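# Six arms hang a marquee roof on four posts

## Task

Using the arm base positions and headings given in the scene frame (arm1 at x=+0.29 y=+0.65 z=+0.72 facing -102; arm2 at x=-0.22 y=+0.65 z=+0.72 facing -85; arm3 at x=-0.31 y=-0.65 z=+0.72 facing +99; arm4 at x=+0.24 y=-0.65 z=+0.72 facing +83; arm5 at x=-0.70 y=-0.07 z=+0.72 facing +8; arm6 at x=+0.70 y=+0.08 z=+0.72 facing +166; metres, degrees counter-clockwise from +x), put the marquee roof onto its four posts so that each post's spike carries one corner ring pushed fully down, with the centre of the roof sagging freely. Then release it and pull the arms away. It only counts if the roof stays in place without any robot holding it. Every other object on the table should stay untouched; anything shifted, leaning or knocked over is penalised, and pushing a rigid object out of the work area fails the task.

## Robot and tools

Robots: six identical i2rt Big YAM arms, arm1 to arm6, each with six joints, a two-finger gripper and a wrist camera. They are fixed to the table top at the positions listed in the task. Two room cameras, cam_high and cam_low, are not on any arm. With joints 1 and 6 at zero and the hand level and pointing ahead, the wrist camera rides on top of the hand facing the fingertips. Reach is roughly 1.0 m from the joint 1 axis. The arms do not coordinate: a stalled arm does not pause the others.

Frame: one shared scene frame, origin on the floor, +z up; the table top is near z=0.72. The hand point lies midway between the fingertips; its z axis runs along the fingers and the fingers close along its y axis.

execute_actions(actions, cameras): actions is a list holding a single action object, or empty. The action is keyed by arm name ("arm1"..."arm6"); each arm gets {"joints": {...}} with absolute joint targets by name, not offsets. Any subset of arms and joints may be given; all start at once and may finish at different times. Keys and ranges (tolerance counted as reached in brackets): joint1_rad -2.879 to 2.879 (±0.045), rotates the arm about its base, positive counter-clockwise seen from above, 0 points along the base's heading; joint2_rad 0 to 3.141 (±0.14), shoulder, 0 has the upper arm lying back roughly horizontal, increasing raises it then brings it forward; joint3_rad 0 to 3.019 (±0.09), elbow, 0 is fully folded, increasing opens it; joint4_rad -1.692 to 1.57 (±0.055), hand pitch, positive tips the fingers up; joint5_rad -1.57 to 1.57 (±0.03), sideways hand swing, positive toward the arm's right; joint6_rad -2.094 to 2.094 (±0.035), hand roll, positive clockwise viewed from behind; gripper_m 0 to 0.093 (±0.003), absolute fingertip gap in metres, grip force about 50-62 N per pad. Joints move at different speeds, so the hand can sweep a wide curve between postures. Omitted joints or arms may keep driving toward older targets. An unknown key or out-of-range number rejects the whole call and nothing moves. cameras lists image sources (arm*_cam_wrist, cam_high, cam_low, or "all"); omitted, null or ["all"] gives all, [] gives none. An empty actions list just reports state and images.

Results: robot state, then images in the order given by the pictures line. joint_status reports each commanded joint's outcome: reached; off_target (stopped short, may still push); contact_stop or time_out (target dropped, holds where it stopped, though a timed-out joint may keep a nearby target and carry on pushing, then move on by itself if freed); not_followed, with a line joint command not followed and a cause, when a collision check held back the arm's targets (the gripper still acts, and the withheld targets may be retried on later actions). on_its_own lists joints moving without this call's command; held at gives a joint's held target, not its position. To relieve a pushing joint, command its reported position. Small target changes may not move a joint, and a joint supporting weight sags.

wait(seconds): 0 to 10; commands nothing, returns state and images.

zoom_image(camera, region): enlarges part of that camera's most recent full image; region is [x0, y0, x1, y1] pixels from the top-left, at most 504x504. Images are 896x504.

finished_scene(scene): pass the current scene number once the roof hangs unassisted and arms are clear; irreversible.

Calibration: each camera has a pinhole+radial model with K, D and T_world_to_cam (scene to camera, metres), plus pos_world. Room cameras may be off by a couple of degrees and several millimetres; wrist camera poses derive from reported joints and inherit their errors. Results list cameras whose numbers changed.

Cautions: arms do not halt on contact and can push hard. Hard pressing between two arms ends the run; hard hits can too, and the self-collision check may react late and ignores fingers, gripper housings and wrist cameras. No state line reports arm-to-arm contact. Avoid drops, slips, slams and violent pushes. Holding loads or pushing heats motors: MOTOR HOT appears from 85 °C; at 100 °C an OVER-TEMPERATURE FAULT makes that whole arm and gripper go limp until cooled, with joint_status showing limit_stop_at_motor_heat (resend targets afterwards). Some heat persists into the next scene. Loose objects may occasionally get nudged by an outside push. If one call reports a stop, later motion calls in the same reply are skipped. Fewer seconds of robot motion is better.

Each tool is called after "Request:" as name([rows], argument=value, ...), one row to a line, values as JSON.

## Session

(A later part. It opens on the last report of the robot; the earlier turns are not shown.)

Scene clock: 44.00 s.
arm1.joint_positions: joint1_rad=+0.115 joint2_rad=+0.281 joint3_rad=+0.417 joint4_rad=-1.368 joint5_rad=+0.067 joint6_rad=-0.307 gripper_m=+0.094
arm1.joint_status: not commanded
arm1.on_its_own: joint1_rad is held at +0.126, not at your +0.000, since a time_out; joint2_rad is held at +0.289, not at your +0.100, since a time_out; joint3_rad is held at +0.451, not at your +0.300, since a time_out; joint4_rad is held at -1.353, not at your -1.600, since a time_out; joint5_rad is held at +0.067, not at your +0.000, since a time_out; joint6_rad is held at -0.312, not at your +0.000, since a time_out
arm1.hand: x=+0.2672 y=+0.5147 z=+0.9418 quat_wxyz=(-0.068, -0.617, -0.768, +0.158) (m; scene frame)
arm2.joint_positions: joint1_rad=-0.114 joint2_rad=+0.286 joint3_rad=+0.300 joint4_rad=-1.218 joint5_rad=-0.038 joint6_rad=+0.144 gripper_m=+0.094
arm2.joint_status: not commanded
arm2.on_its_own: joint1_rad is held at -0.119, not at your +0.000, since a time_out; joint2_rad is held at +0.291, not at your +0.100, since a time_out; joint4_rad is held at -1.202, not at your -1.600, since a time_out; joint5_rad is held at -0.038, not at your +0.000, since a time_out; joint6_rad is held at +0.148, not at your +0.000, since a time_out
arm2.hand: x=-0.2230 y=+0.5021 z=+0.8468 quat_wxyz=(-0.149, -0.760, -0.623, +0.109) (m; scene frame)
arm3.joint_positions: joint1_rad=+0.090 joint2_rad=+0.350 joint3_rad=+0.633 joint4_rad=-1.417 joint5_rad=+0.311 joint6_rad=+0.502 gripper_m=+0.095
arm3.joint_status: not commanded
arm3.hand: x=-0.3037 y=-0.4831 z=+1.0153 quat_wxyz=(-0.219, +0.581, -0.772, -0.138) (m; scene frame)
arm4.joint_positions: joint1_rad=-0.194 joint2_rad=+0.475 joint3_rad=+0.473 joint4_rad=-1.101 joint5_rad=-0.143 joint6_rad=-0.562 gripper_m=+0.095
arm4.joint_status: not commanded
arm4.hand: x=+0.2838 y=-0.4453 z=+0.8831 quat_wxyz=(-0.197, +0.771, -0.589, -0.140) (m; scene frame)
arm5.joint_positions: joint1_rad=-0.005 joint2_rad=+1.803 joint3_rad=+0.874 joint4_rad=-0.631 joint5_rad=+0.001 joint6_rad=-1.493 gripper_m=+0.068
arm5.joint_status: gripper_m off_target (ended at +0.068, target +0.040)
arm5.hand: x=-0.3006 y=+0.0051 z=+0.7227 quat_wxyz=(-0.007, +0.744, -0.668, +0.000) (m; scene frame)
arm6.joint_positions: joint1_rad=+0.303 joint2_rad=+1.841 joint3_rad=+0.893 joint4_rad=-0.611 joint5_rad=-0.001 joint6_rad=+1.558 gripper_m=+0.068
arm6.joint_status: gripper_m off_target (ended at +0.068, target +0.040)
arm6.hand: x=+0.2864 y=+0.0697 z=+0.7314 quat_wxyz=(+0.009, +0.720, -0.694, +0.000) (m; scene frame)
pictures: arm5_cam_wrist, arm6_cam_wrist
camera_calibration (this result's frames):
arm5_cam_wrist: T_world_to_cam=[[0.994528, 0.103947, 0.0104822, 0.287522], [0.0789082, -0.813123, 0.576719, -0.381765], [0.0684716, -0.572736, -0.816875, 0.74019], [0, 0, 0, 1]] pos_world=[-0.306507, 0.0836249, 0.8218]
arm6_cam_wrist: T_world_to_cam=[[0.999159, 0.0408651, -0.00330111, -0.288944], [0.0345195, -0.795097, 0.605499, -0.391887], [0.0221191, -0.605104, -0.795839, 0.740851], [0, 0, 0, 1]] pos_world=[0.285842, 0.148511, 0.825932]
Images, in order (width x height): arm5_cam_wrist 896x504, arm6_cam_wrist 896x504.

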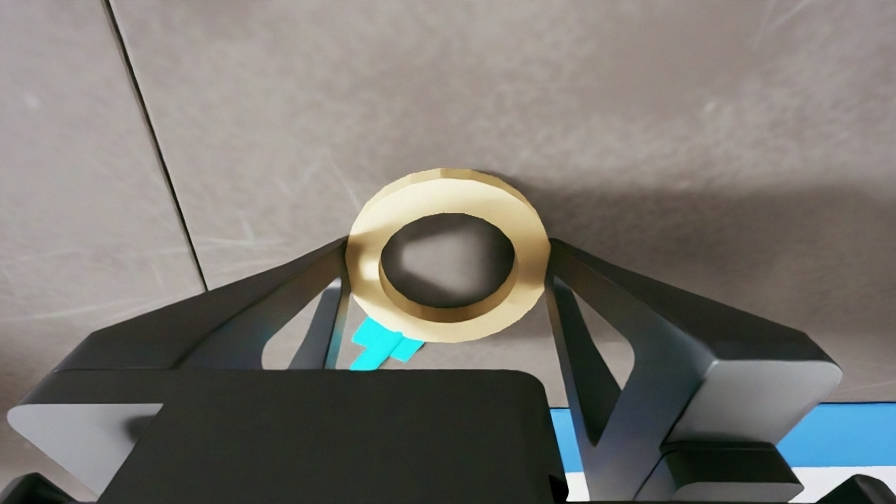

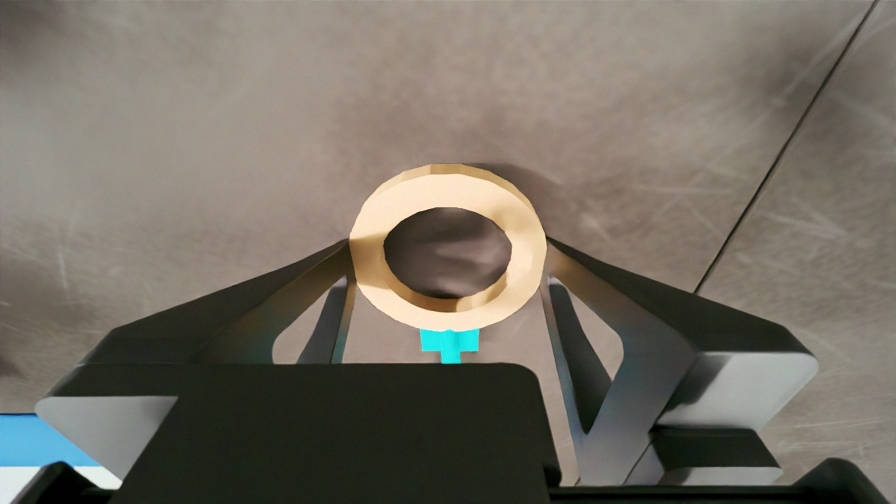

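Request:
execute_actions([
  {"arm5":{"joints":{"joint2_rad":1.395,"joint3_rad":1.44,"joint4_rad":-1.585}},"arm6":{"joints":{"joint2_rad":1.38,"joint3_rad":1.38,"joint4_rad":-1.54}},"arm1":{"joints":{"joint1_rad":-0.2}},"arm2":{"joints":{"joint1_rad":0.3}}},
], cameras=[])

Request:
execute_actions([
  {"arm5":{"joints":{"joint1_rad":0.66,"joint2_rad":1.74,"joint3_rad":1.83,"joint4_rad":-1.61}},"arm6":{"joints":{"joint1_rad":-0.46}}},
], cameras=["arm5_cam_wrist","arm6_cam_wrist","cam_low","cam_high"])

Scene clock: 53.53 s.
arm1.joint_positions: joint1_rad=-0.191 joint2_rad=+0.281 joint3_rad=+0.417 joint4_rad=-1.368 joint5_rad=+0.067 joint6_rad=-0.307 gripper_m=+0.094
arm1.joint_status: all done
arm1.on_its_own: joint2_rad is held at +0.289, not at your +0.100, since a time_out; joint3_rad is held at +0.451, not at your +0.300, since a time_out; joint4_rad is held at -1.353, not at your -1.600, since a time_out; joint5_rad is held at +0.067, not at your +0.000, since a time_out; joint6_rad is held at -0.312, not at your +0.000, since a time_out
arm1.hand: x=+0.2274 y=+0.5278 z=+0.9417 quat_wxyz=(-0.043, -0.727, -0.665, +0.166) (m; scene frame)
arm2.joint_positions: joint1_rad=+0.297 joint2_rad=+0.286 joint3_rad=+0.300 joint4_rad=-1.218 joint5_rad=-0.038 joint6_rad=+0.144 gripper_m=+0.094
arm2.joint_status: all done
arm2.on_its_own: joint2_rad is held at +0.291, not at your +0.100, since a time_out; joint4_rad is held at -1.202, not at your -1.600, since a time_out; joint5_rad is held at -0.038, not at your +0.000, since a time_out; joint6_rad is held at +0.148, not at your +0.000, since a time_out
arm2.hand: x=-0.1637 y=+0.5134 z=+0.8470 quat_wxyz=(-0.168, -0.617, -0.765, +0.076) (m; scene frame)
arm3.joint_positions: joint1_rad=+0.090 joint2_rad=+0.350 joint3_rad=+0.633 joint4_rad=-1.417 joint5_rad=+0.311 joint6_rad=+0.502 gripper_m=+0.095
arm3.joint_status: not commanded
arm3.hand: x=-0.3037 y=-0.4831 z=+1.0153 quat_wxyz=(-0.219, +0.581, -0.772, -0.138) (m; scene frame)
arm4.joint_positions: joint1_rad=-0.194 joint2_rad=+0.475 joint3_rad=+0.473 joint4_rad=-1.101 joint5_rad=-0.143 joint6_rad=-0.562 gripper_m=+0.095
arm4.joint_status: not commanded
arm4.hand: x=+0.2838 y=-0.4453 z=+0.8831 quat_wxyz=(-0.197, +0.771, -0.589, -0.140) (m; scene frame)
arm5.joint_positions: joint1_rad=-0.005 joint2_rad=+1.395 joint3_rad=+1.427 joint4_rad=-1.576 joint5_rad=+0.001 joint6_rad=-1.494 gripper_m=+0.068
arm5.joint_status: all done
arm5.hand: x=-0.2955 y=+0.0021 z=+1.0727 quat_wxyz=(-0.014, +0.744, -0.667, +0.004) (m; scene frame)
arm6.joint_positions: joint1_rad=+0.304 joint2_rad=+1.384 joint3_rad=+1.371 joint4_rad=-1.531 joint5_rad=-0.001 joint6_rad=+1.558 gripper_m=+0.068
arm6.joint_status: all done
arm6.hand: x=+0.2935 y=+0.0737 z=+1.0752 quat_wxyz=(+0.014, +0.720, -0.694, -0.005) (m; scene frame)
pictures: none
No camera images: the call's "cameras" was empty. Leave "cameras" out to get every camera's image.

Scene clock: 55.03 s.
arm1.joint_positions: joint1_rad=-0.191 joint2_rad=+0.281 joint3_rad=+0.417 joint4_rad=-1.368 joint5_rad=+0.067 joint6_rad=-0.307 gripper_m=+0.094
arm1.joint_status: not commanded
arm1.on_its_own: joint2_rad is held at +0.289, not at your +0.100, since a time_out; joint3_rad is held at +0.451, not at your +0.300, since a time_out; joint4_rad is held at -1.353, not at your -1.600, since a time_out; joint5_rad is held at +0.067, not at your +0.000, since a time_out; joint6_rad is held at -0.312, not at your +0.000, since a time_out
arm1.hand: x=+0.2274 y=+0.5278 z=+0.9417 quat_wxyz=(-0.043, -0.727, -0.665, +0.166) (m; scene frame)
arm2.joint_positions: joint1_rad=+0.297 joint2_rad=+0.286 joint3_rad=+0.300 joint4_rad=-1.218 joint5_rad=-0.038 joint6_rad=+0.144 gripper_m=+0.094
arm2.joint_status: not commanded
arm2.on_its_own: joint2_rad is held at +0.291, not at your +0.100, since a time_out; joint4_rad is held at -1.202, not at your -1.600, since a time_out; joint5_rad is held at -0.038, not at your +0.000, since a time_out; joint6_rad is held at +0.148, not at your +0.000, since a time_out
arm2.hand: x=-0.1637 y=+0.5134 z=+0.8470 quat_wxyz=(-0.168, -0.617, -0.765, +0.076) (m; scene frame)
arm3.joint_positions: joint1_rad=+0.090 joint2_rad=+0.350 joint3_rad=+0.633 joint4_rad=-1.417 joint5_rad=+0.311 joint6_rad=+0.502 gripper_m=+0.095
arm3.joint_status: not commanded
arm3.hand: x=-0.3037 y=-0.4831 z=+1.0153 quat_wxyz=(-0.219, +0.581, -0.772, -0.138) (m; scene frame)
arm4.joint_positions: joint1_rad=-0.194 joint2_rad=+0.475 joint3_rad=+0.473 joint4_rad=-1.101 joint5_rad=-0.143 joint6_rad=-0.562 gripper_m=+0.095
arm4.joint_status: not commanded
arm4.hand: x=+0.2838 y=-0.4453 z=+0.8831 quat_wxyz=(-0.197, +0.771, -0.589, -0.140) (m; scene frame)
arm5.joint_positions: joint1_rad=+0.665 joint2_rad=+1.759 joint3_rad=+1.777 joint4_rad=-1.607 joint5_rad=+0.001 joint6_rad=-1.494 gripper_m=+0.068
arm5.joint_status: all done
arm5.hand: x=-0.3469 y=+0.3321 z=+1.0457 quat_wxyz=(+0.004, +0.923, -0.386, -0.005) (m; scene frame)
arm6.joint_positions: joint1_rad=-0.456 joint2_rad=+1.384 joint3_rad=+1.371 joint4_rad=-1.532 joint5_rad=-0.005 joint6_rad=+1.558 gripper_m=+0.068
arm6.joint_status: all done
arm6.hand: x=+0.3986 y=+0.3557 z=+1.0717 quat_wxyz=(+0.010, +0.411, -0.912, -0.006) (m; scene frame)
pictures: arm5_cam_wrist, arm6_cam_wrist, cam_high, cam_low
camera_calibration (this result's frames):
arm5_cam_wrist: T_world_to_cam=[[0.714361, 0.699683, -0.0115089, 0.0241695], [0.574952, -0.57748, 0.579609, -0.207721], [0.398896, -0.420667, -0.814813, 1.25644], [0, 0, 0, 1]] pos_world=[-0.399025, 0.391677, 1.14444]
arm6_cam_wrist: T_world_to_cam=[[0.752627, -0.65837, -0.0101175, -0.057346], [-0.518723, -0.602312, 0.606751, -0.223824], [-0.40556, -0.451409, -0.794828, 1.29701], [0, 0, 0, 1]] pos_world=[0.453074, 0.412916, 1.16613]
Images, in order (width x height): arm5_cam_wrist 896x504, arm6_cam_wrist 896x504, cam_high 896x504, cam_low 896x504.

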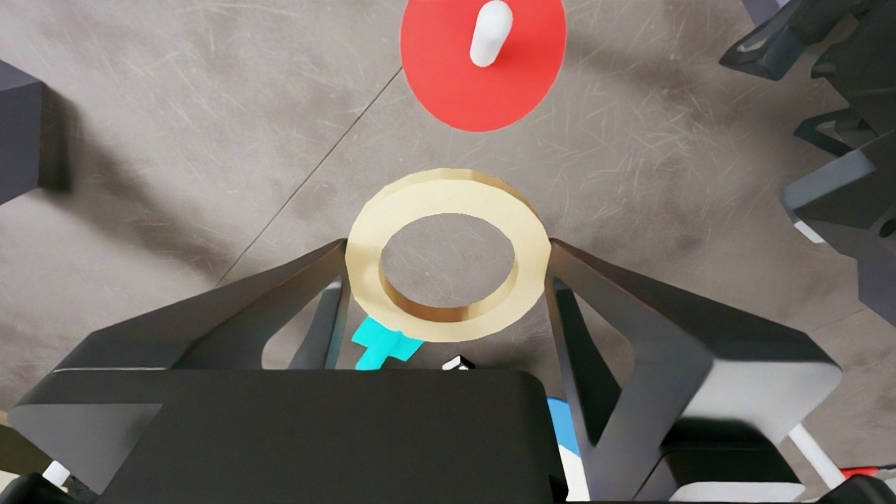

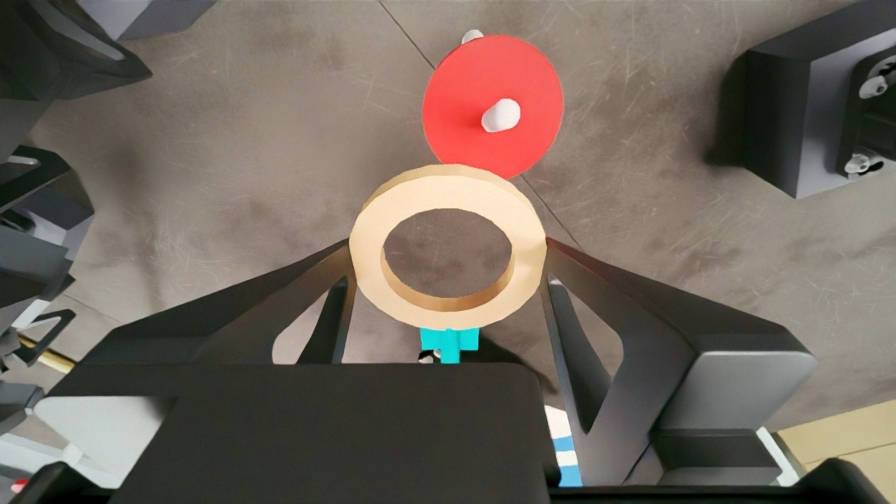

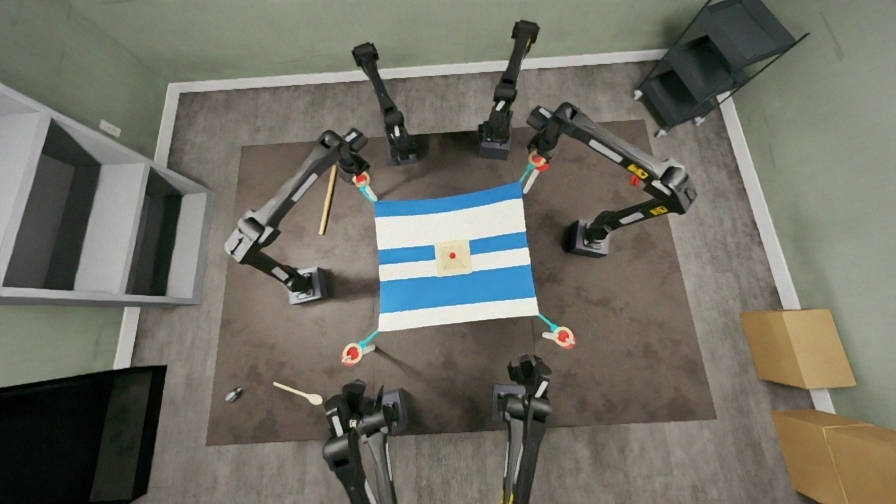

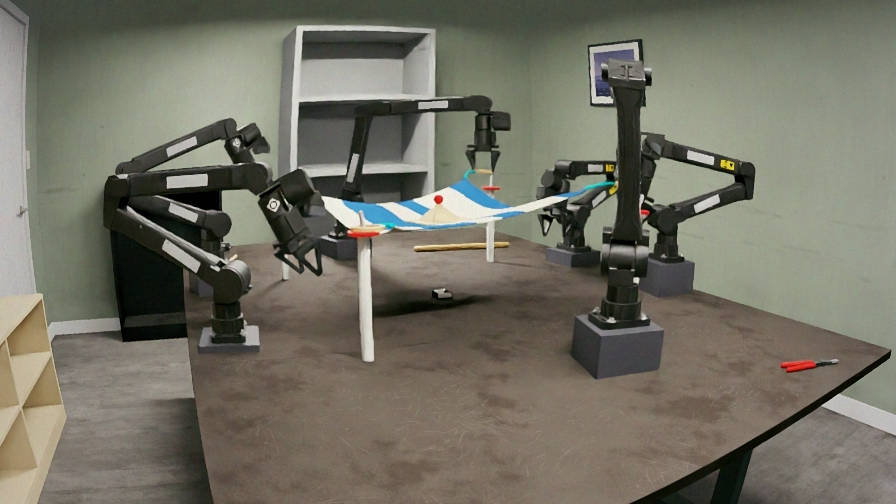

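Request:
execute_actions([
  {"arm5":{"joints":{"joint1_rad":0.78,"joint3_rad":1.88}},"arm6":{"joints":{"joint1_rad":-0.565,"joint3_rad":1.33,"joint4_rad":-1.57}}},
], cameras=["arm5_cam_wrist","arm6_cam_wrist"])

Scene clock: 59.43 s.
arm1.joint_positions: joint1_rad=-0.191 joint2_rad=+0.281 joint3_rad=+0.417 joint4_rad=-1.368 joint5_rad=+0.067 joint6_rad=-0.307 gripper_m=+0.094
arm1.joint_status: not commanded
arm1.on_its_own: joint2_rad is held at +0.289, not at your +0.100, since a time_out; joint3_rad is held at +0.451, not at your +0.300, since a time_out; joint4_rad is held at -1.353, not at your -1.600, since a time_out; joint5_rad is held at +0.067, not at your +0.000, since a time_out; joint6_rad is held at -0.312, not at your +0.000, since a time_out
arm1.hand: x=+0.2274 y=+0.5278 z=+0.9417 quat_wxyz=(-0.043, -0.727, -0.665, +0.166) (m; scene frame)
arm2.joint_positions: joint1_rad=+0.297 joint2_rad=+0.286 joint3_rad=+0.300 joint4_rad=-1.218 joint5_rad=-0.038 joint6_rad=+0.144 gripper_m=+0.094
arm2.joint_status: not commanded
arm2.on_its_own: joint2_rad is held at +0.291, not at your +0.100, since a time_out; joint4_rad is held at -1.202, not at your -1.600, since a time_out; joint5_rad is held at -0.038, not at your +0.000, since a time_out; joint6_rad is held at +0.148, not at your +0.000, since a time_out
arm2.hand: x=-0.1637 y=+0.5134 z=+0.8470 quat_wxyz=(-0.168, -0.617, -0.765, +0.076) (m; scene frame)
arm3.joint_positions: joint1_rad=+0.090 joint2_rad=+0.350 joint3_rad=+0.633 joint4_rad=-1.417 joint5_rad=+0.311 joint6_rad=+0.502 gripper_m=+0.095
arm3.joint_status: not commanded
arm3.hand: x=-0.3037 y=-0.4831 z=+1.0153 quat_wxyz=(-0.219, +0.581, -0.772, -0.138) (m; scene frame)
arm4.joint_positions: joint1_rad=-0.194 joint2_rad=+0.475 joint3_rad=+0.473 joint4_rad=-1.101 joint5_rad=-0.143 joint6_rad=-0.562 gripper_m=+0.095
arm4.joint_status: not commanded
arm4.hand: x=+0.2838 y=-0.4453 z=+0.8831 quat_wxyz=(-0.197, +0.771, -0.589, -0.140) (m; scene frame)
arm5.joint_positions: joint1_rad=+0.771 joint2_rad=+1.757 joint3_rad=+1.831 joint4_rad=-1.607 joint5_rad=+0.010 joint6_rad=-1.502 gripper_m=+0.068
arm5.joint_status: all done
arm5.hand: x=-0.3834 y=+0.3757 z=+1.0675 quat_wxyz=(-0.021, +0.943, -0.333, +0.007) (m; scene frame)
arm6.joint_positions: joint1_rad=-0.555 joint2_rad=+1.384 joint3_rad=+1.322 joint4_rad=-1.563 joint5_rad=-0.014 joint6_rad=+1.558 gripper_m=+0.068
arm6.joint_status: all done
arm6.hand: x=+0.4395 y=+0.3680 z=+1.0532 quat_wxyz=(-0.001, +0.365, -0.930, +0.033) (m; scene frame)
pictures: arm5_cam_wrist, arm6_cam_wrist
camera_calibration (this result's frames):
arm5_cam_wrist: T_world_to_cam=[[0.629884, 0.775388, 0.0449476, -0.101154], [0.612938, -0.531793, 0.584383, -0.181851], [0.477026, -0.340543, -0.810232, 1.30214], [0, 0, 0, 1]] pos_world=[-0.445976, 0.425161, 1.16585]
arm6_cam_wrist: T_world_to_cam=[[0.682675, -0.727372, 0.0698883, -0.108327], [-0.604783, -0.508748, 0.61271, -0.186852], [-0.410112, -0.460549, -0.787212, 1.30178], [0, 0, 0, 1]] pos_world=[0.494824, 0.425681, 1.14684]
Images, in order (width x height): arm5_cam_wrist 896x504, arm6_cam_wrist 896x504.

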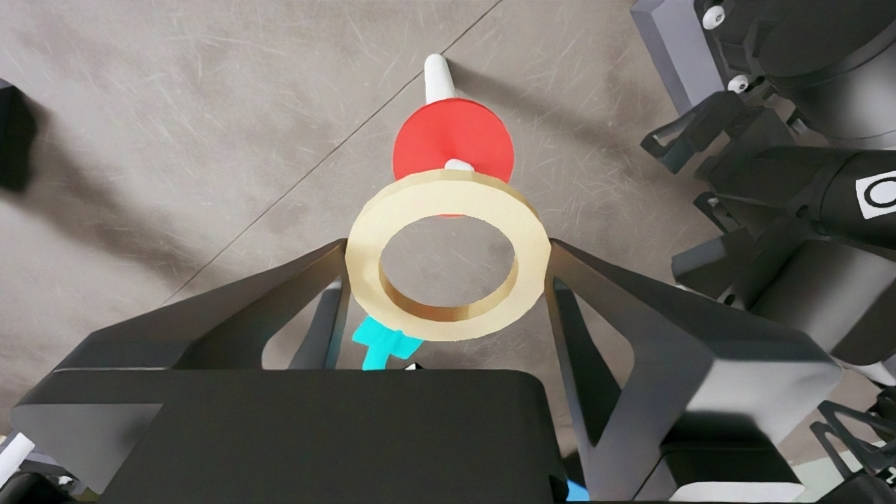

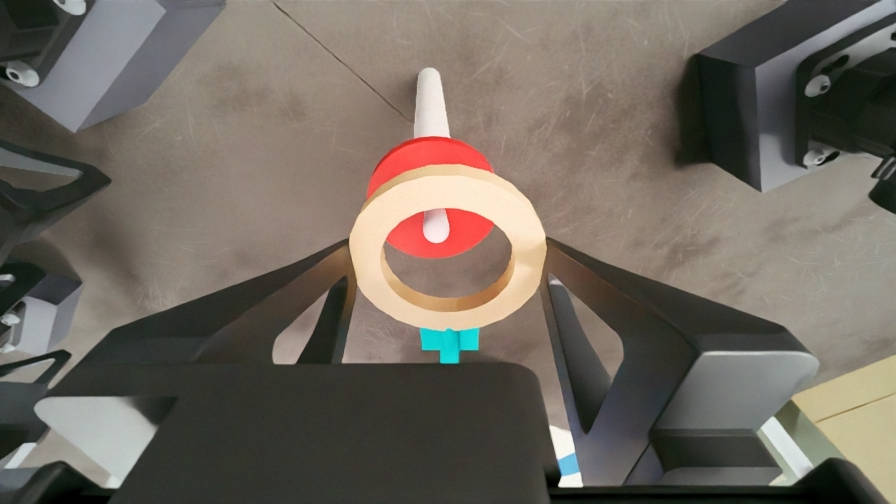

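Request:
execute_actions([
  {"arm5":{"joints":{"joint1_rad":0.815,"joint3_rad":1.78,"joint4_rad":-1.53}},"arm6":{"joints":{"joint3_rad":1.2,"joint4_rad":-1.39}}},
], cameras=["arm5_cam_wrist","arm6_cam_wrist"])

Scene clock: 64.40 s.
arm1.joint_positions: joint1_rad=-0.191 joint2_rad=+0.281 joint3_rad=+0.417 joint4_rad=-1.368 joint5_rad=+0.067 joint6_rad=-0.307 gripper_m=+0.094
arm1.joint_status: not commanded
arm1.on_its_own: joint2_rad is held at +0.289, not at your +0.100, since a time_out; joint3_rad is held at +0.451, not at your +0.300, since a time_out; joint4_rad is held at -1.353, not at your -1.600, since a time_out; joint5_rad is held at +0.067, not at your +0.000, since a time_out; joint6_rad is held at -0.312, not at your +0.000, since a time_out
arm1.hand: x=+0.2274 y=+0.5278 z=+0.9417 quat_wxyz=(-0.043, -0.727, -0.665, +0.166) (m; scene frame)
arm2.joint_positions: joint1_rad=+0.297 joint2_rad=+0.286 joint3_rad=+0.300 joint4_rad=-1.218 joint5_rad=-0.038 joint6_rad=+0.144 gripper_m=+0.094
arm2.joint_status: not commanded
arm2.on_its_own: joint2_rad is held at +0.291, not at your +0.100, since a time_out; joint4_rad is held at -1.202, not at your -1.600, since a time_out; joint5_rad is held at -0.038, not at your +0.000, since a time_out; joint6_rad is held at +0.148, not at your +0.000, since a time_out
arm2.hand: x=-0.1637 y=+0.5134 z=+0.8470 quat_wxyz=(-0.168, -0.617, -0.765, +0.076) (m; scene frame)
arm3.joint_positions: joint1_rad=+0.090 joint2_rad=+0.350 joint3_rad=+0.633 joint4_rad=-1.417 joint5_rad=+0.311 joint6_rad=+0.502 gripper_m=+0.095
arm3.joint_status: not commanded
arm3.hand: x=-0.3037 y=-0.4831 z=+1.0153 quat_wxyz=(-0.219, +0.581, -0.772, -0.138) (m; scene frame)
arm4.joint_positions: joint1_rad=-0.194 joint2_rad=+0.475 joint3_rad=+0.473 joint4_rad=-1.101 joint5_rad=-0.143 joint6_rad=-0.562 gripper_m=+0.095
arm4.joint_status: not commanded
arm4.hand: x=+0.2838 y=-0.4453 z=+0.8831 quat_wxyz=(-0.197, +0.771, -0.589, -0.140) (m; scene frame)
arm5.joint_positions: joint1_rad=+0.784 joint2_rad=+1.754 joint3_rad=+1.771 joint4_rad=-1.541 joint5_rad=+0.012 joint6_rad=-1.503 gripper_m=+0.068
arm5.joint_status: all done
arm5.hand: x=-0.3880 y=+0.3816 z=+1.0464 quat_wxyz=(-0.025, +0.945, -0.326, +0.009) (m; scene frame)
arm6.joint_positions: joint1_rad=-0.555 joint2_rad=+1.377 joint3_rad=+1.203 joint4_rad=-1.400 joint5_rad=-0.014 joint6_rad=+1.559 gripper_m=+0.068
arm6.joint_status: all done
arm6.hand: x=+0.4364 y=+0.3708 z=+1.0100 quat_wxyz=(+0.008, +0.365, -0.931, +0.010) (m; scene frame)
pictures: arm5_cam_wrist, arm6_cam_wrist
camera_calibration (this result's frames):
arm5_cam_wrist: T_world_to_cam=[[0.618976, 0.78356, 0.0538759, -0.118555], [0.616585, -0.527272, 0.584643, -0.164172], [0.48651, -0.328661, -0.8095, 1.28759], [0, 0, 0, 1]] pos_world=[-0.451819, 0.429513, 1.14468]
arm6_cam_wrist: T_world_to_cam=[[0.683599, -0.729574, 0.0203638, -0.0507607], [-0.584632, -0.530662, 0.61368, -0.162465], [-0.436918, -0.431416, -0.789292, 1.27076], [0, 0, 0, 1]] pos_world=[0.494935, 0.424977, 1.10373]
Images, in order (width x height): arm5_cam_wrist 896x504, arm6_cam_wrist 896x504.

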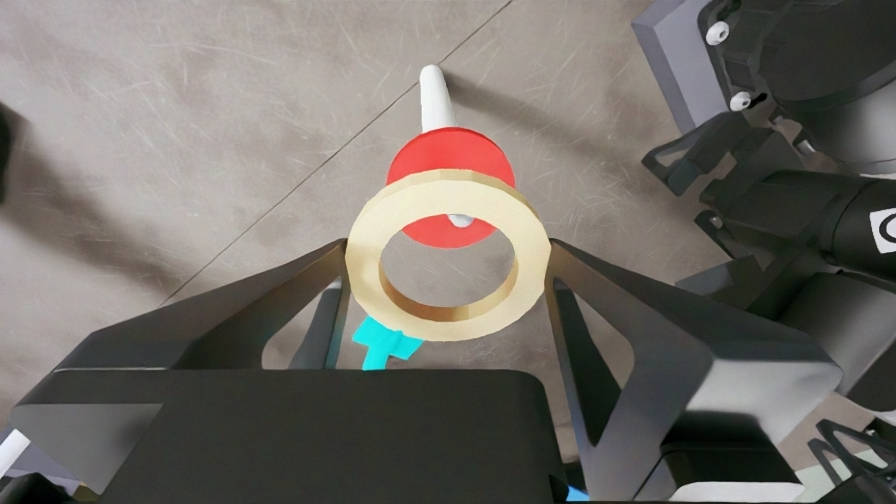

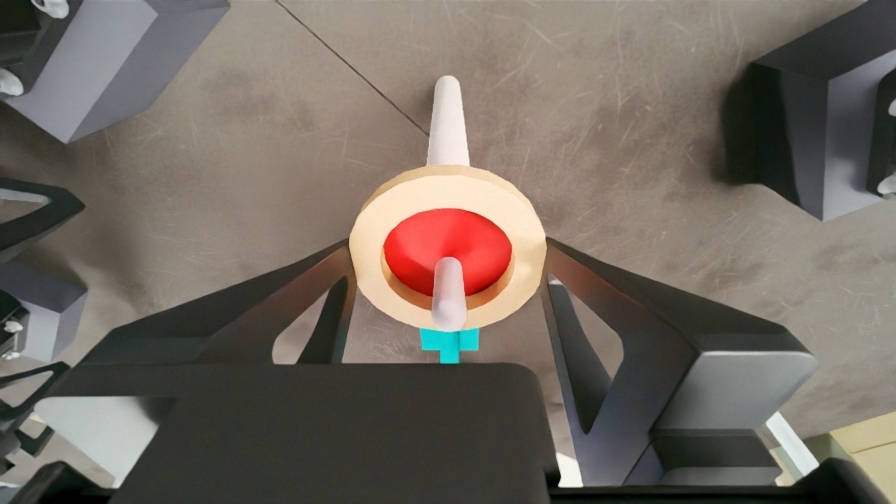

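Request:
execute_actions([
  {"arm5":{"joints":{"joint3_rad":1.63,"joint4_rad":-1.385}},"arm6":{"joints":{"joint1_rad":-0.52,"joint3_rad":1.16,"joint4_rad":-1.35}}},
], cameras=["arm5_cam_wrist","arm6_cam_wrist"])

Request:
execute_actions([
  {"arm5":{"joints":{"gripper_m":0.093}},"arm6":{"joints":{"gripper_m":0.093}}},
], cameras=[])

Request:
execute_actions([
  {"arm5":{"joints":{"joint3_rad":2.0,"joint4_rad":-1.65}},"arm6":{"joints":{"joint3_rad":1.55,"joint4_rad":-1.65}}},
])

Scene clock: 70.30 s.
arm1.joint_positions: joint1_rad=-0.191 joint2_rad=+0.281 joint3_rad=+0.417 joint4_rad=-1.368 joint5_rad=+0.067 joint6_rad=-0.307 gripper_m=+0.094
arm1.joint_status: not commanded
arm1.on_its_own: joint2_rad is held at +0.289, not at your +0.100, since a time_out; joint3_rad is held at +0.451, not at your +0.300, since a time_out; joint4_rad is held at -1.353, not at your -1.600, since a time_out; joint5_rad is held at +0.067, not at your +0.000, since a time_out; joint6_rad is held at -0.312, not at your +0.000, since a time_out
arm1.hand: x=+0.2274 y=+0.5278 z=+0.9417 quat_wxyz=(-0.043, -0.727, -0.665, +0.166) (m; scene frame)
arm2.joint_positions: joint1_rad=+0.297 joint2_rad=+0.286 joint3_rad=+0.300 joint4_rad=-1.218 joint5_rad=-0.038 joint6_rad=+0.144 gripper_m=+0.094
arm2.joint_status: not commanded
arm2.on_its_own: joint2_rad is held at +0.291, not at your +0.100, since a time_out; joint4_rad is held at -1.202, not at your -1.600, since a time_out; joint5_rad is held at -0.038, not at your +0.000, since a time_out; joint6_rad is held at +0.148, not at your +0.000, since a time_out
arm2.hand: x=-0.1637 y=+0.5134 z=+0.8470 quat_wxyz=(-0.168, -0.617, -0.765, +0.076) (m; scene frame)
arm3.joint_positions: joint1_rad=+0.090 joint2_rad=+0.350 joint3_rad=+0.633 joint4_rad=-1.417 joint5_rad=+0.311 joint6_rad=+0.502 gripper_m=+0.095
arm3.joint_status: not commanded
arm3.hand: x=-0.3037 y=-0.4831 z=+1.0153 quat_wxyz=(-0.219, +0.581, -0.772, -0.138) (m; scene frame)
arm4.joint_positions: joint1_rad=-0.194 joint2_rad=+0.475 joint3_rad=+0.473 joint4_rad=-1.101 joint5_rad=-0.143 joint6_rad=-0.562 gripper_m=+0.095
arm4.joint_status: not commanded
arm4.hand: x=+0.2838 y=-0.4453 z=+0.8831 quat_wxyz=(-0.197, +0.771, -0.589, -0.140) (m; scene frame)
arm5.joint_positions: joint1_rad=+0.784 joint2_rad=+1.749 joint3_rad=+1.618 joint4_rad=-1.396 joint5_rad=+0.012 joint6_rad=-1.503 gripper_m=+0.068
arm5.joint_status: all done
arm5.hand: x=-0.3914 y=+0.3774 z=+0.9906 quat_wxyz=(-0.024, +0.945, -0.326, +0.009) (m; scene frame)
arm6.joint_positions: joint1_rad=-0.523 joint2_rad=+1.366 joint3_rad=+1.188 joint4_rad=-1.368 joint5_rad=+0.000 joint6_rad=+1.559 gripper_m=+0.068
arm6.joint_status: all done
arm6.hand: x=+0.4272 y=+0.3654 z=+1.0086 quat_wxyz=(+0.007, +0.380, -0.925, -0.006) (m; scene frame)
pictures: arm5_cam_wrist, arm6_cam_wrist
camera_calibration (this result's frames):
arm5_cam_wrist: T_world_to_cam=[[0.619047, 0.783707, 0.0508363, -0.107207], [0.6176, -0.525781, 0.584914, -0.132123], [0.48513, -0.330693, -0.809501, 1.24291], [0, 0, 0, 1]] pos_world=[-0.455007, 0.425572, 1.08887]
arm6_cam_wrist: T_world_to_cam=[[0.706763, -0.707406, -0.00789726, -0.0378224], [-0.561279, -0.567494, 0.602425, -0.155039], [-0.430641, -0.421339, -0.798137, 1.26583], [0, 0, 0, 1]] pos_world=[0.484829, 0.418604, 1.10341]
Images, in order (width x height): arm5_cam_wrist 896x504, arm6_cam_wrist 896x504.

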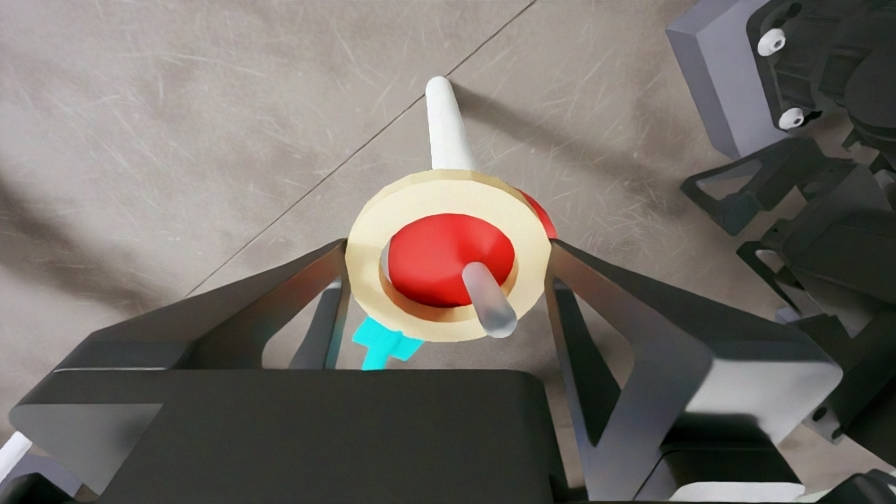

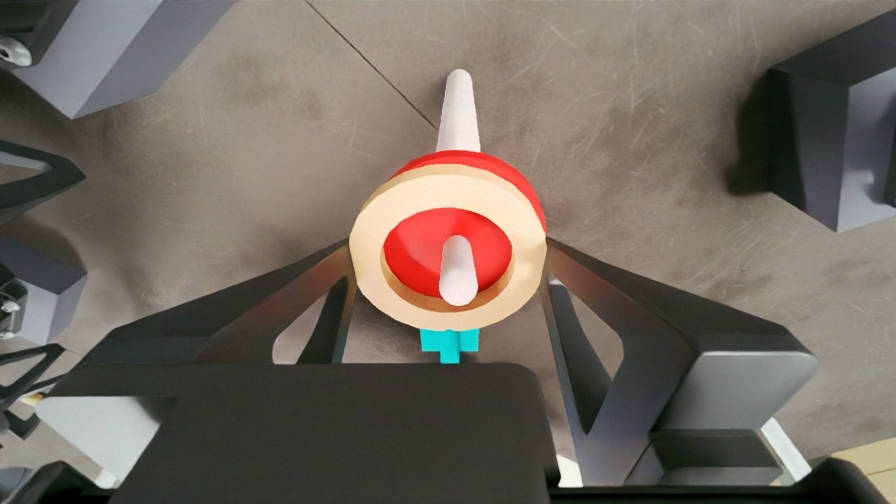

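Scene clock: 71.07 s.
arm1.joint_positions: joint1_rad=-0.191 joint2_rad=+0.281 joint3_rad=+0.417 joint4_rad=-1.368 joint5_rad=+0.067 joint6_rad=-0.307 gripper_m=+0.094
arm1.joint_status: not commanded
arm1.on_its_own: joint2_rad is held at +0.289, not at your +0.100, since a time_out; joint3_rad is held at +0.451, not at your +0.300, since a time_out; joint4_rad is held at -1.353, not at your -1.600, since a time_out; joint5_rad is held at +0.067, not at your +0.000, since a time_out; joint6_rad is held at -0.312, not at your +0.000, since a time_out
arm1.hand: x=+0.2274 y=+0.5278 z=+0.9417 quat_wxyz=(-0.043, -0.727, -0.665, +0.166) (m; scene frame)
arm2.joint_positions: joint1_rad=+0.297 joint2_rad=+0.286 joint3_rad=+0.300 joint4_rad=-1.218 joint5_rad=-0.038 joint6_rad=+0.144 gripper_m=+0.094
arm2.joint_status: not commanded
arm2.on_its_own: joint2_rad is held at +0.291, not at your +0.100, since a time_out; joint4_rad is held at -1.202, not at your -1.600, since a time_out; joint5_rad is held at -0.038, not at your +0.000, since a time_out; joint6_rad is held at +0.148, not at your +0.000, since a time_out
arm2.hand: x=-0.1637 y=+0.5134 z=+0.8470 quat_wxyz=(-0.168, -0.617, -0.765, +0.076) (m; scene frame)
arm3.joint_positions: joint1_rad=+0.090 joint2_rad=+0.350 joint3_rad=+0.633 joint4_rad=-1.417 joint5_rad=+0.311 joint6_rad=+0.502 gripper_m=+0.095
arm3.joint_status: not commanded
arm3.hand: x=-0.3037 y=-0.4831 z=+1.0153 quat_wxyz=(-0.219, +0.581, -0.772, -0.138) (m; scene frame)
arm4.joint_positions: joint1_rad=-0.194 joint2_rad=+0.475 joint3_rad=+0.473 joint4_rad=-1.101 joint5_rad=-0.143 joint6_rad=-0.562 gripper_m=+0.095
arm4.joint_status: not commanded
arm4.hand: x=+0.2838 y=-0.4453 z=+0.8831 quat_wxyz=(-0.197, +0.771, -0.589, -0.140) (m; scene frame)
arm5.joint_positions: joint1_rad=+0.810 joint2_rad=+1.749 joint3_rad=+1.618 joint4_rad=-1.394 joint5_rad=+0.003 joint6_rad=-1.503 gripper_m=+0.093
arm5.joint_status: all done
arm5.hand: x=-0.4043 y=+0.3865 z=+0.9907 quat_wxyz=(-0.026, +0.949, -0.314, +0.005) (m; scene frame)
arm6.joint_positions: joint1_rad=-0.523 joint2_rad=+1.368 joint3_rad=+1.157 joint4_rad=-1.358 joint5_rad=-0.001 joint6_rad=+1.559 gripper_m=+0.093
arm6.joint_status: all done
arm6.hand: x=+0.4320 y=+0.3600 z=+0.9964 quat_wxyz=(+0.003, +0.380, -0.925, +0.005) (m; scene frame)
pictures: none
No camera images: the call's "cameras" was empty. Leave "cameras" out to get every camera's image.

Scene clock: 72.50 s.
arm1.joint_positions: joint1_rad=-0.191 joint2_rad=+0.281 joint3_rad=+0.417 joint4_rad=-1.368 joint5_rad=+0.067 joint6_rad=-0.307 gripper_m=+0.094
arm1.joint_status: not commanded
arm1.on_its_own: joint2_rad is held at +0.289, not at your +0.100, since a time_out; joint3_rad is held at +0.451, not at your +0.300, since a time_out; joint4_rad is held at -1.353, not at your -1.600, since a time_out; joint5_rad is held at +0.067, not at your +0.000, since a time_out; joint6_rad is held at -0.312, not at your +0.000, since a time_out
arm1.hand: x=+0.2274 y=+0.5278 z=+0.9417 quat_wxyz=(-0.043, -0.727, -0.665, +0.166) (m; scene frame)
arm2.joint_positions: joint1_rad=+0.297 joint2_rad=+0.286 joint3_rad=+0.300 joint4_rad=-1.218 joint5_rad=-0.038 joint6_rad=+0.144 gripper_m=+0.094
arm2.joint_status: not commanded
arm2.on_its_own: joint2_rad is held at +0.291, not at your +0.100, since a time_out; joint4_rad is held at -1.202, not at your -1.600, since a time_out; joint5_rad is held at -0.038, not at your +0.000, since a time_out; joint6_rad is held at +0.148, not at your +0.000, since a time_out
arm2.hand: x=-0.1637 y=+0.5134 z=+0.8470 quat_wxyz=(-0.168, -0.617, -0.765, +0.076) (m; scene frame)
arm3.joint_positions: joint1_rad=+0.090 joint2_rad=+0.350 joint3_rad=+0.633 joint4_rad=-1.417 joint5_rad=+0.311 joint6_rad=+0.502 gripper_m=+0.095
arm3.joint_status: not commanded
arm3.hand: x=-0.3037 y=-0.4831 z=+1.0153 quat_wxyz=(-0.219, +0.581, -0.772, -0.138) (m; scene frame)
arm4.joint_positions: joint1_rad=-0.194 joint2_rad=+0.475 joint3_rad=+0.473 joint4_rad=-1.101 joint5_rad=-0.143 joint6_rad=-0.562 gripper_m=+0.095
arm4.joint_status: not commanded
arm4.hand: x=+0.2838 y=-0.4453 z=+0.8831 quat_wxyz=(-0.197, +0.771, -0.589, -0.140) (m; scene frame)
arm5.joint_positions: joint1_rad=+0.810 joint2_rad=+1.736 joint3_rad=+1.962 joint4_rad=-1.643 joint5_rad=+0.003 joint6_rad=-1.503 gripper_m=+0.093
arm5.joint_status: all done
arm5.hand: x=-0.3956 y=+0.3981 z=+1.1307 quat_wxyz=(-0.079, +0.946, -0.313, +0.018) (m; scene frame)
arm6.joint_positions: joint1_rad=-0.523 joint2_rad=+1.384 joint3_rad=+1.507 joint4_rad=-1.642 joint5_rad=-0.001 joint6_rad=+1.559 gripper_m=+0.093
arm6.joint_status: all done
arm6.hand: x=+0.4155 y=+0.3787 z=+1.1234 quat_wxyz=(+0.013, +0.380, -0.925, -0.018) (m; scene frame)
pictures: arm1_cam_wrist, arm2_cam_wrist, arm3_cam_wrist, arm4_cam_wrist, arm5_cam_wrist, arm6_cam_wrist, cam_high, cam_low
camera_calibration (this result's frames):
arm1_cam_wrist: T_world_to_cam=[[-0.982887, 0.0995548, 0.154993, 0.0268507], [0.143264, 0.942022, 0.303431, -0.810381], [-0.115799, 0.320443, -0.940163, 0.866132], [0, 0, 0, 1]] pos_world=[0.242787, 0.483178, 1.05604]
arm2_cam_wrist: T_world_to_cam=[[-0.966631, -0.241009, -0.0868309, 0.0408652], [-0.255438, 0.932469, 0.255446, -0.728912], [0.0194023, 0.269102, -0.962916, 0.805397], [0, 0, 0, 1]] pos_world=[-0.162317, 0.472803, 0.965276]
arm5_cam_wrist: T_world_to_cam=[[0.592564, 0.78945, 0.160111, -0.264243], [0.600762, -0.56553, 0.565032, -0.168913], [0.536612, -0.238629, -0.809385, 1.34881], [0, 0, 0, 1]] pos_world=[-0.465731, 0.434947, 1.22946]
arm6_cam_wrist: T_world_to_cam=[[0.706186, -0.707142, -0.0353642, 0.0117871], [-0.549574, -0.578953, 0.602314, -0.223633], [-0.446396, -0.405911, -0.797475, 1.35806], [0, 0, 0, 1]] pos_world=[0.475005, 0.430113, 1.21813]
Images, in order (width x height): arm1_cam_wrist 896x504, arm2_cam_wrist 896x504, arm3_cam_wrist 896x504, arm4_cam_wrist 896x504, arm5_cam_wrist 896x504, arm6_cam_wrist 896x504, cam_high 896x504, cam_low 896x504.

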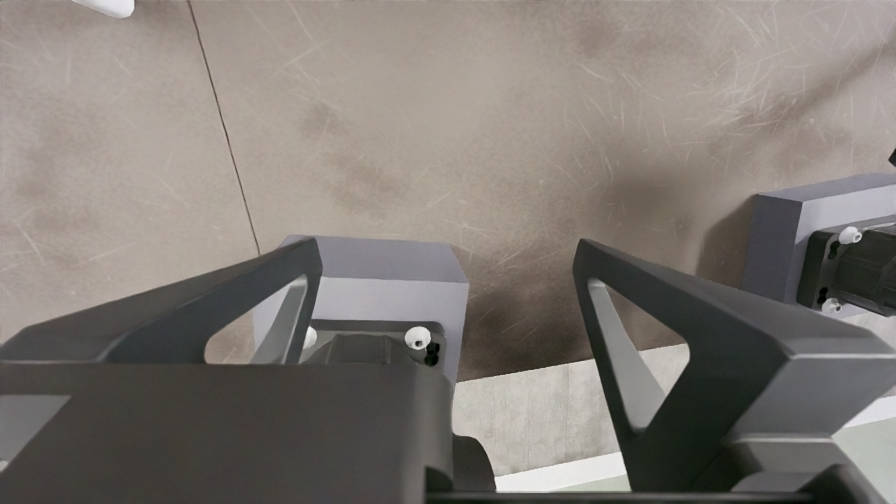

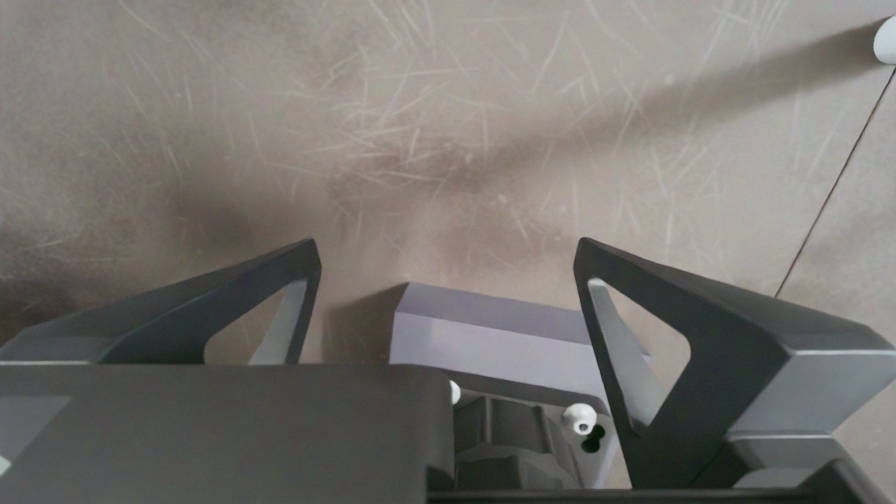

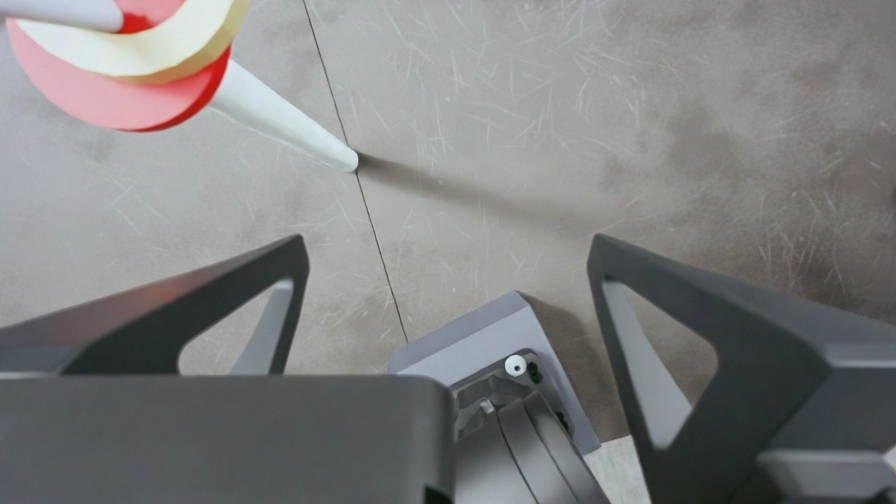

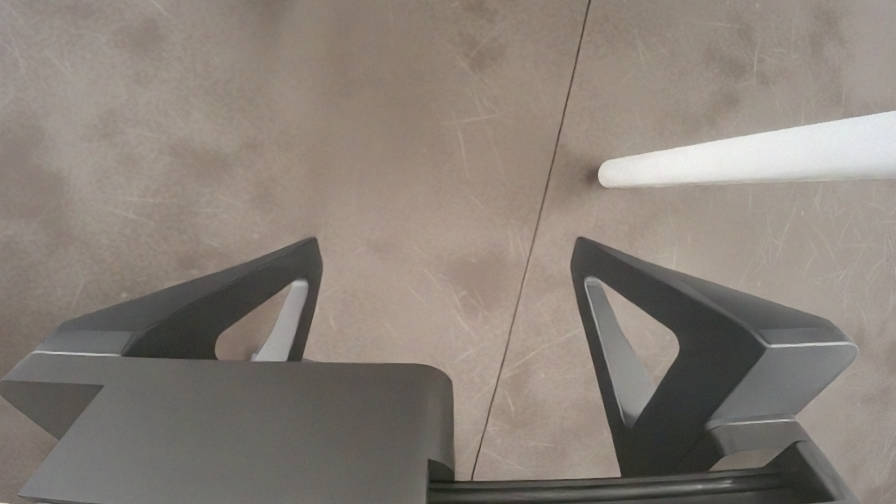

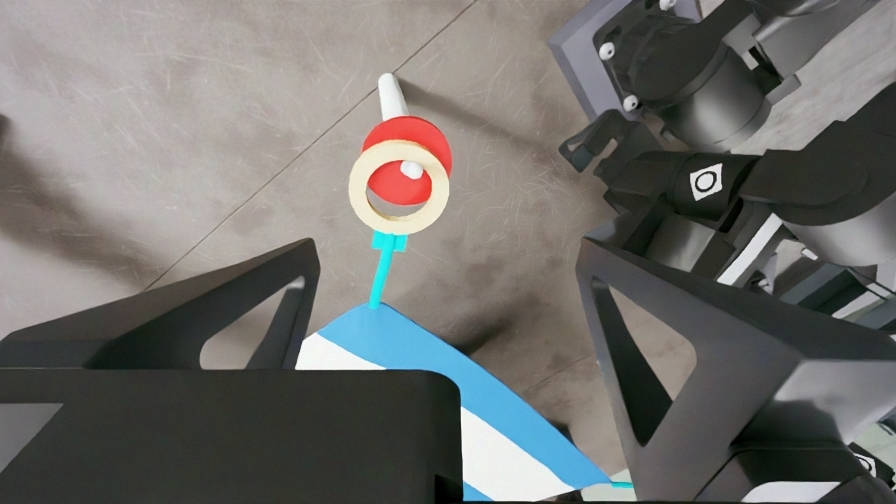

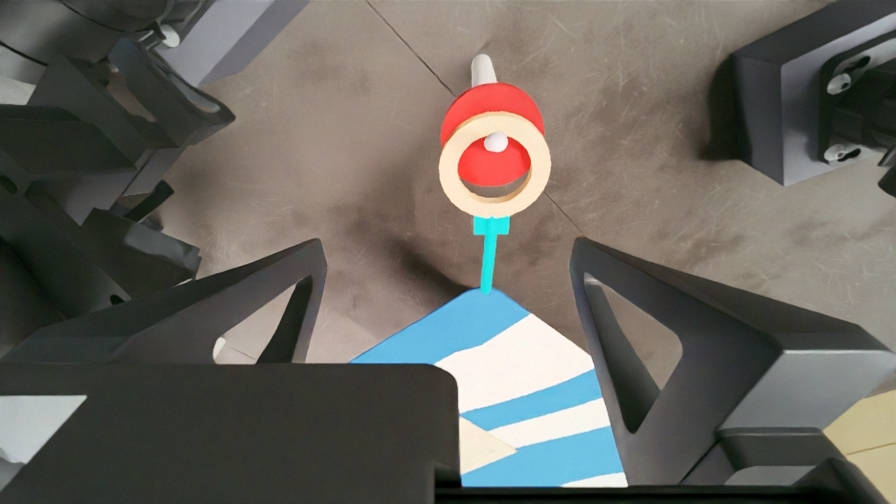

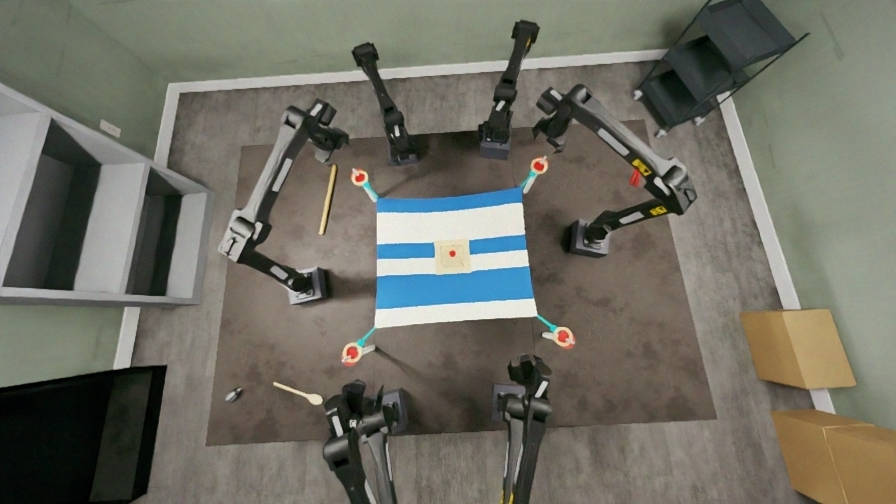

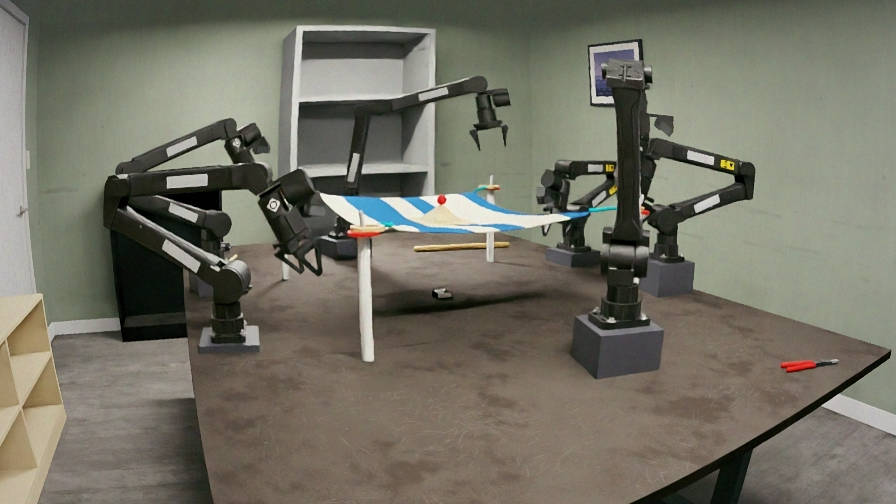

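Request:
finished_scene(scene=1)

The scene is finished: the task was done.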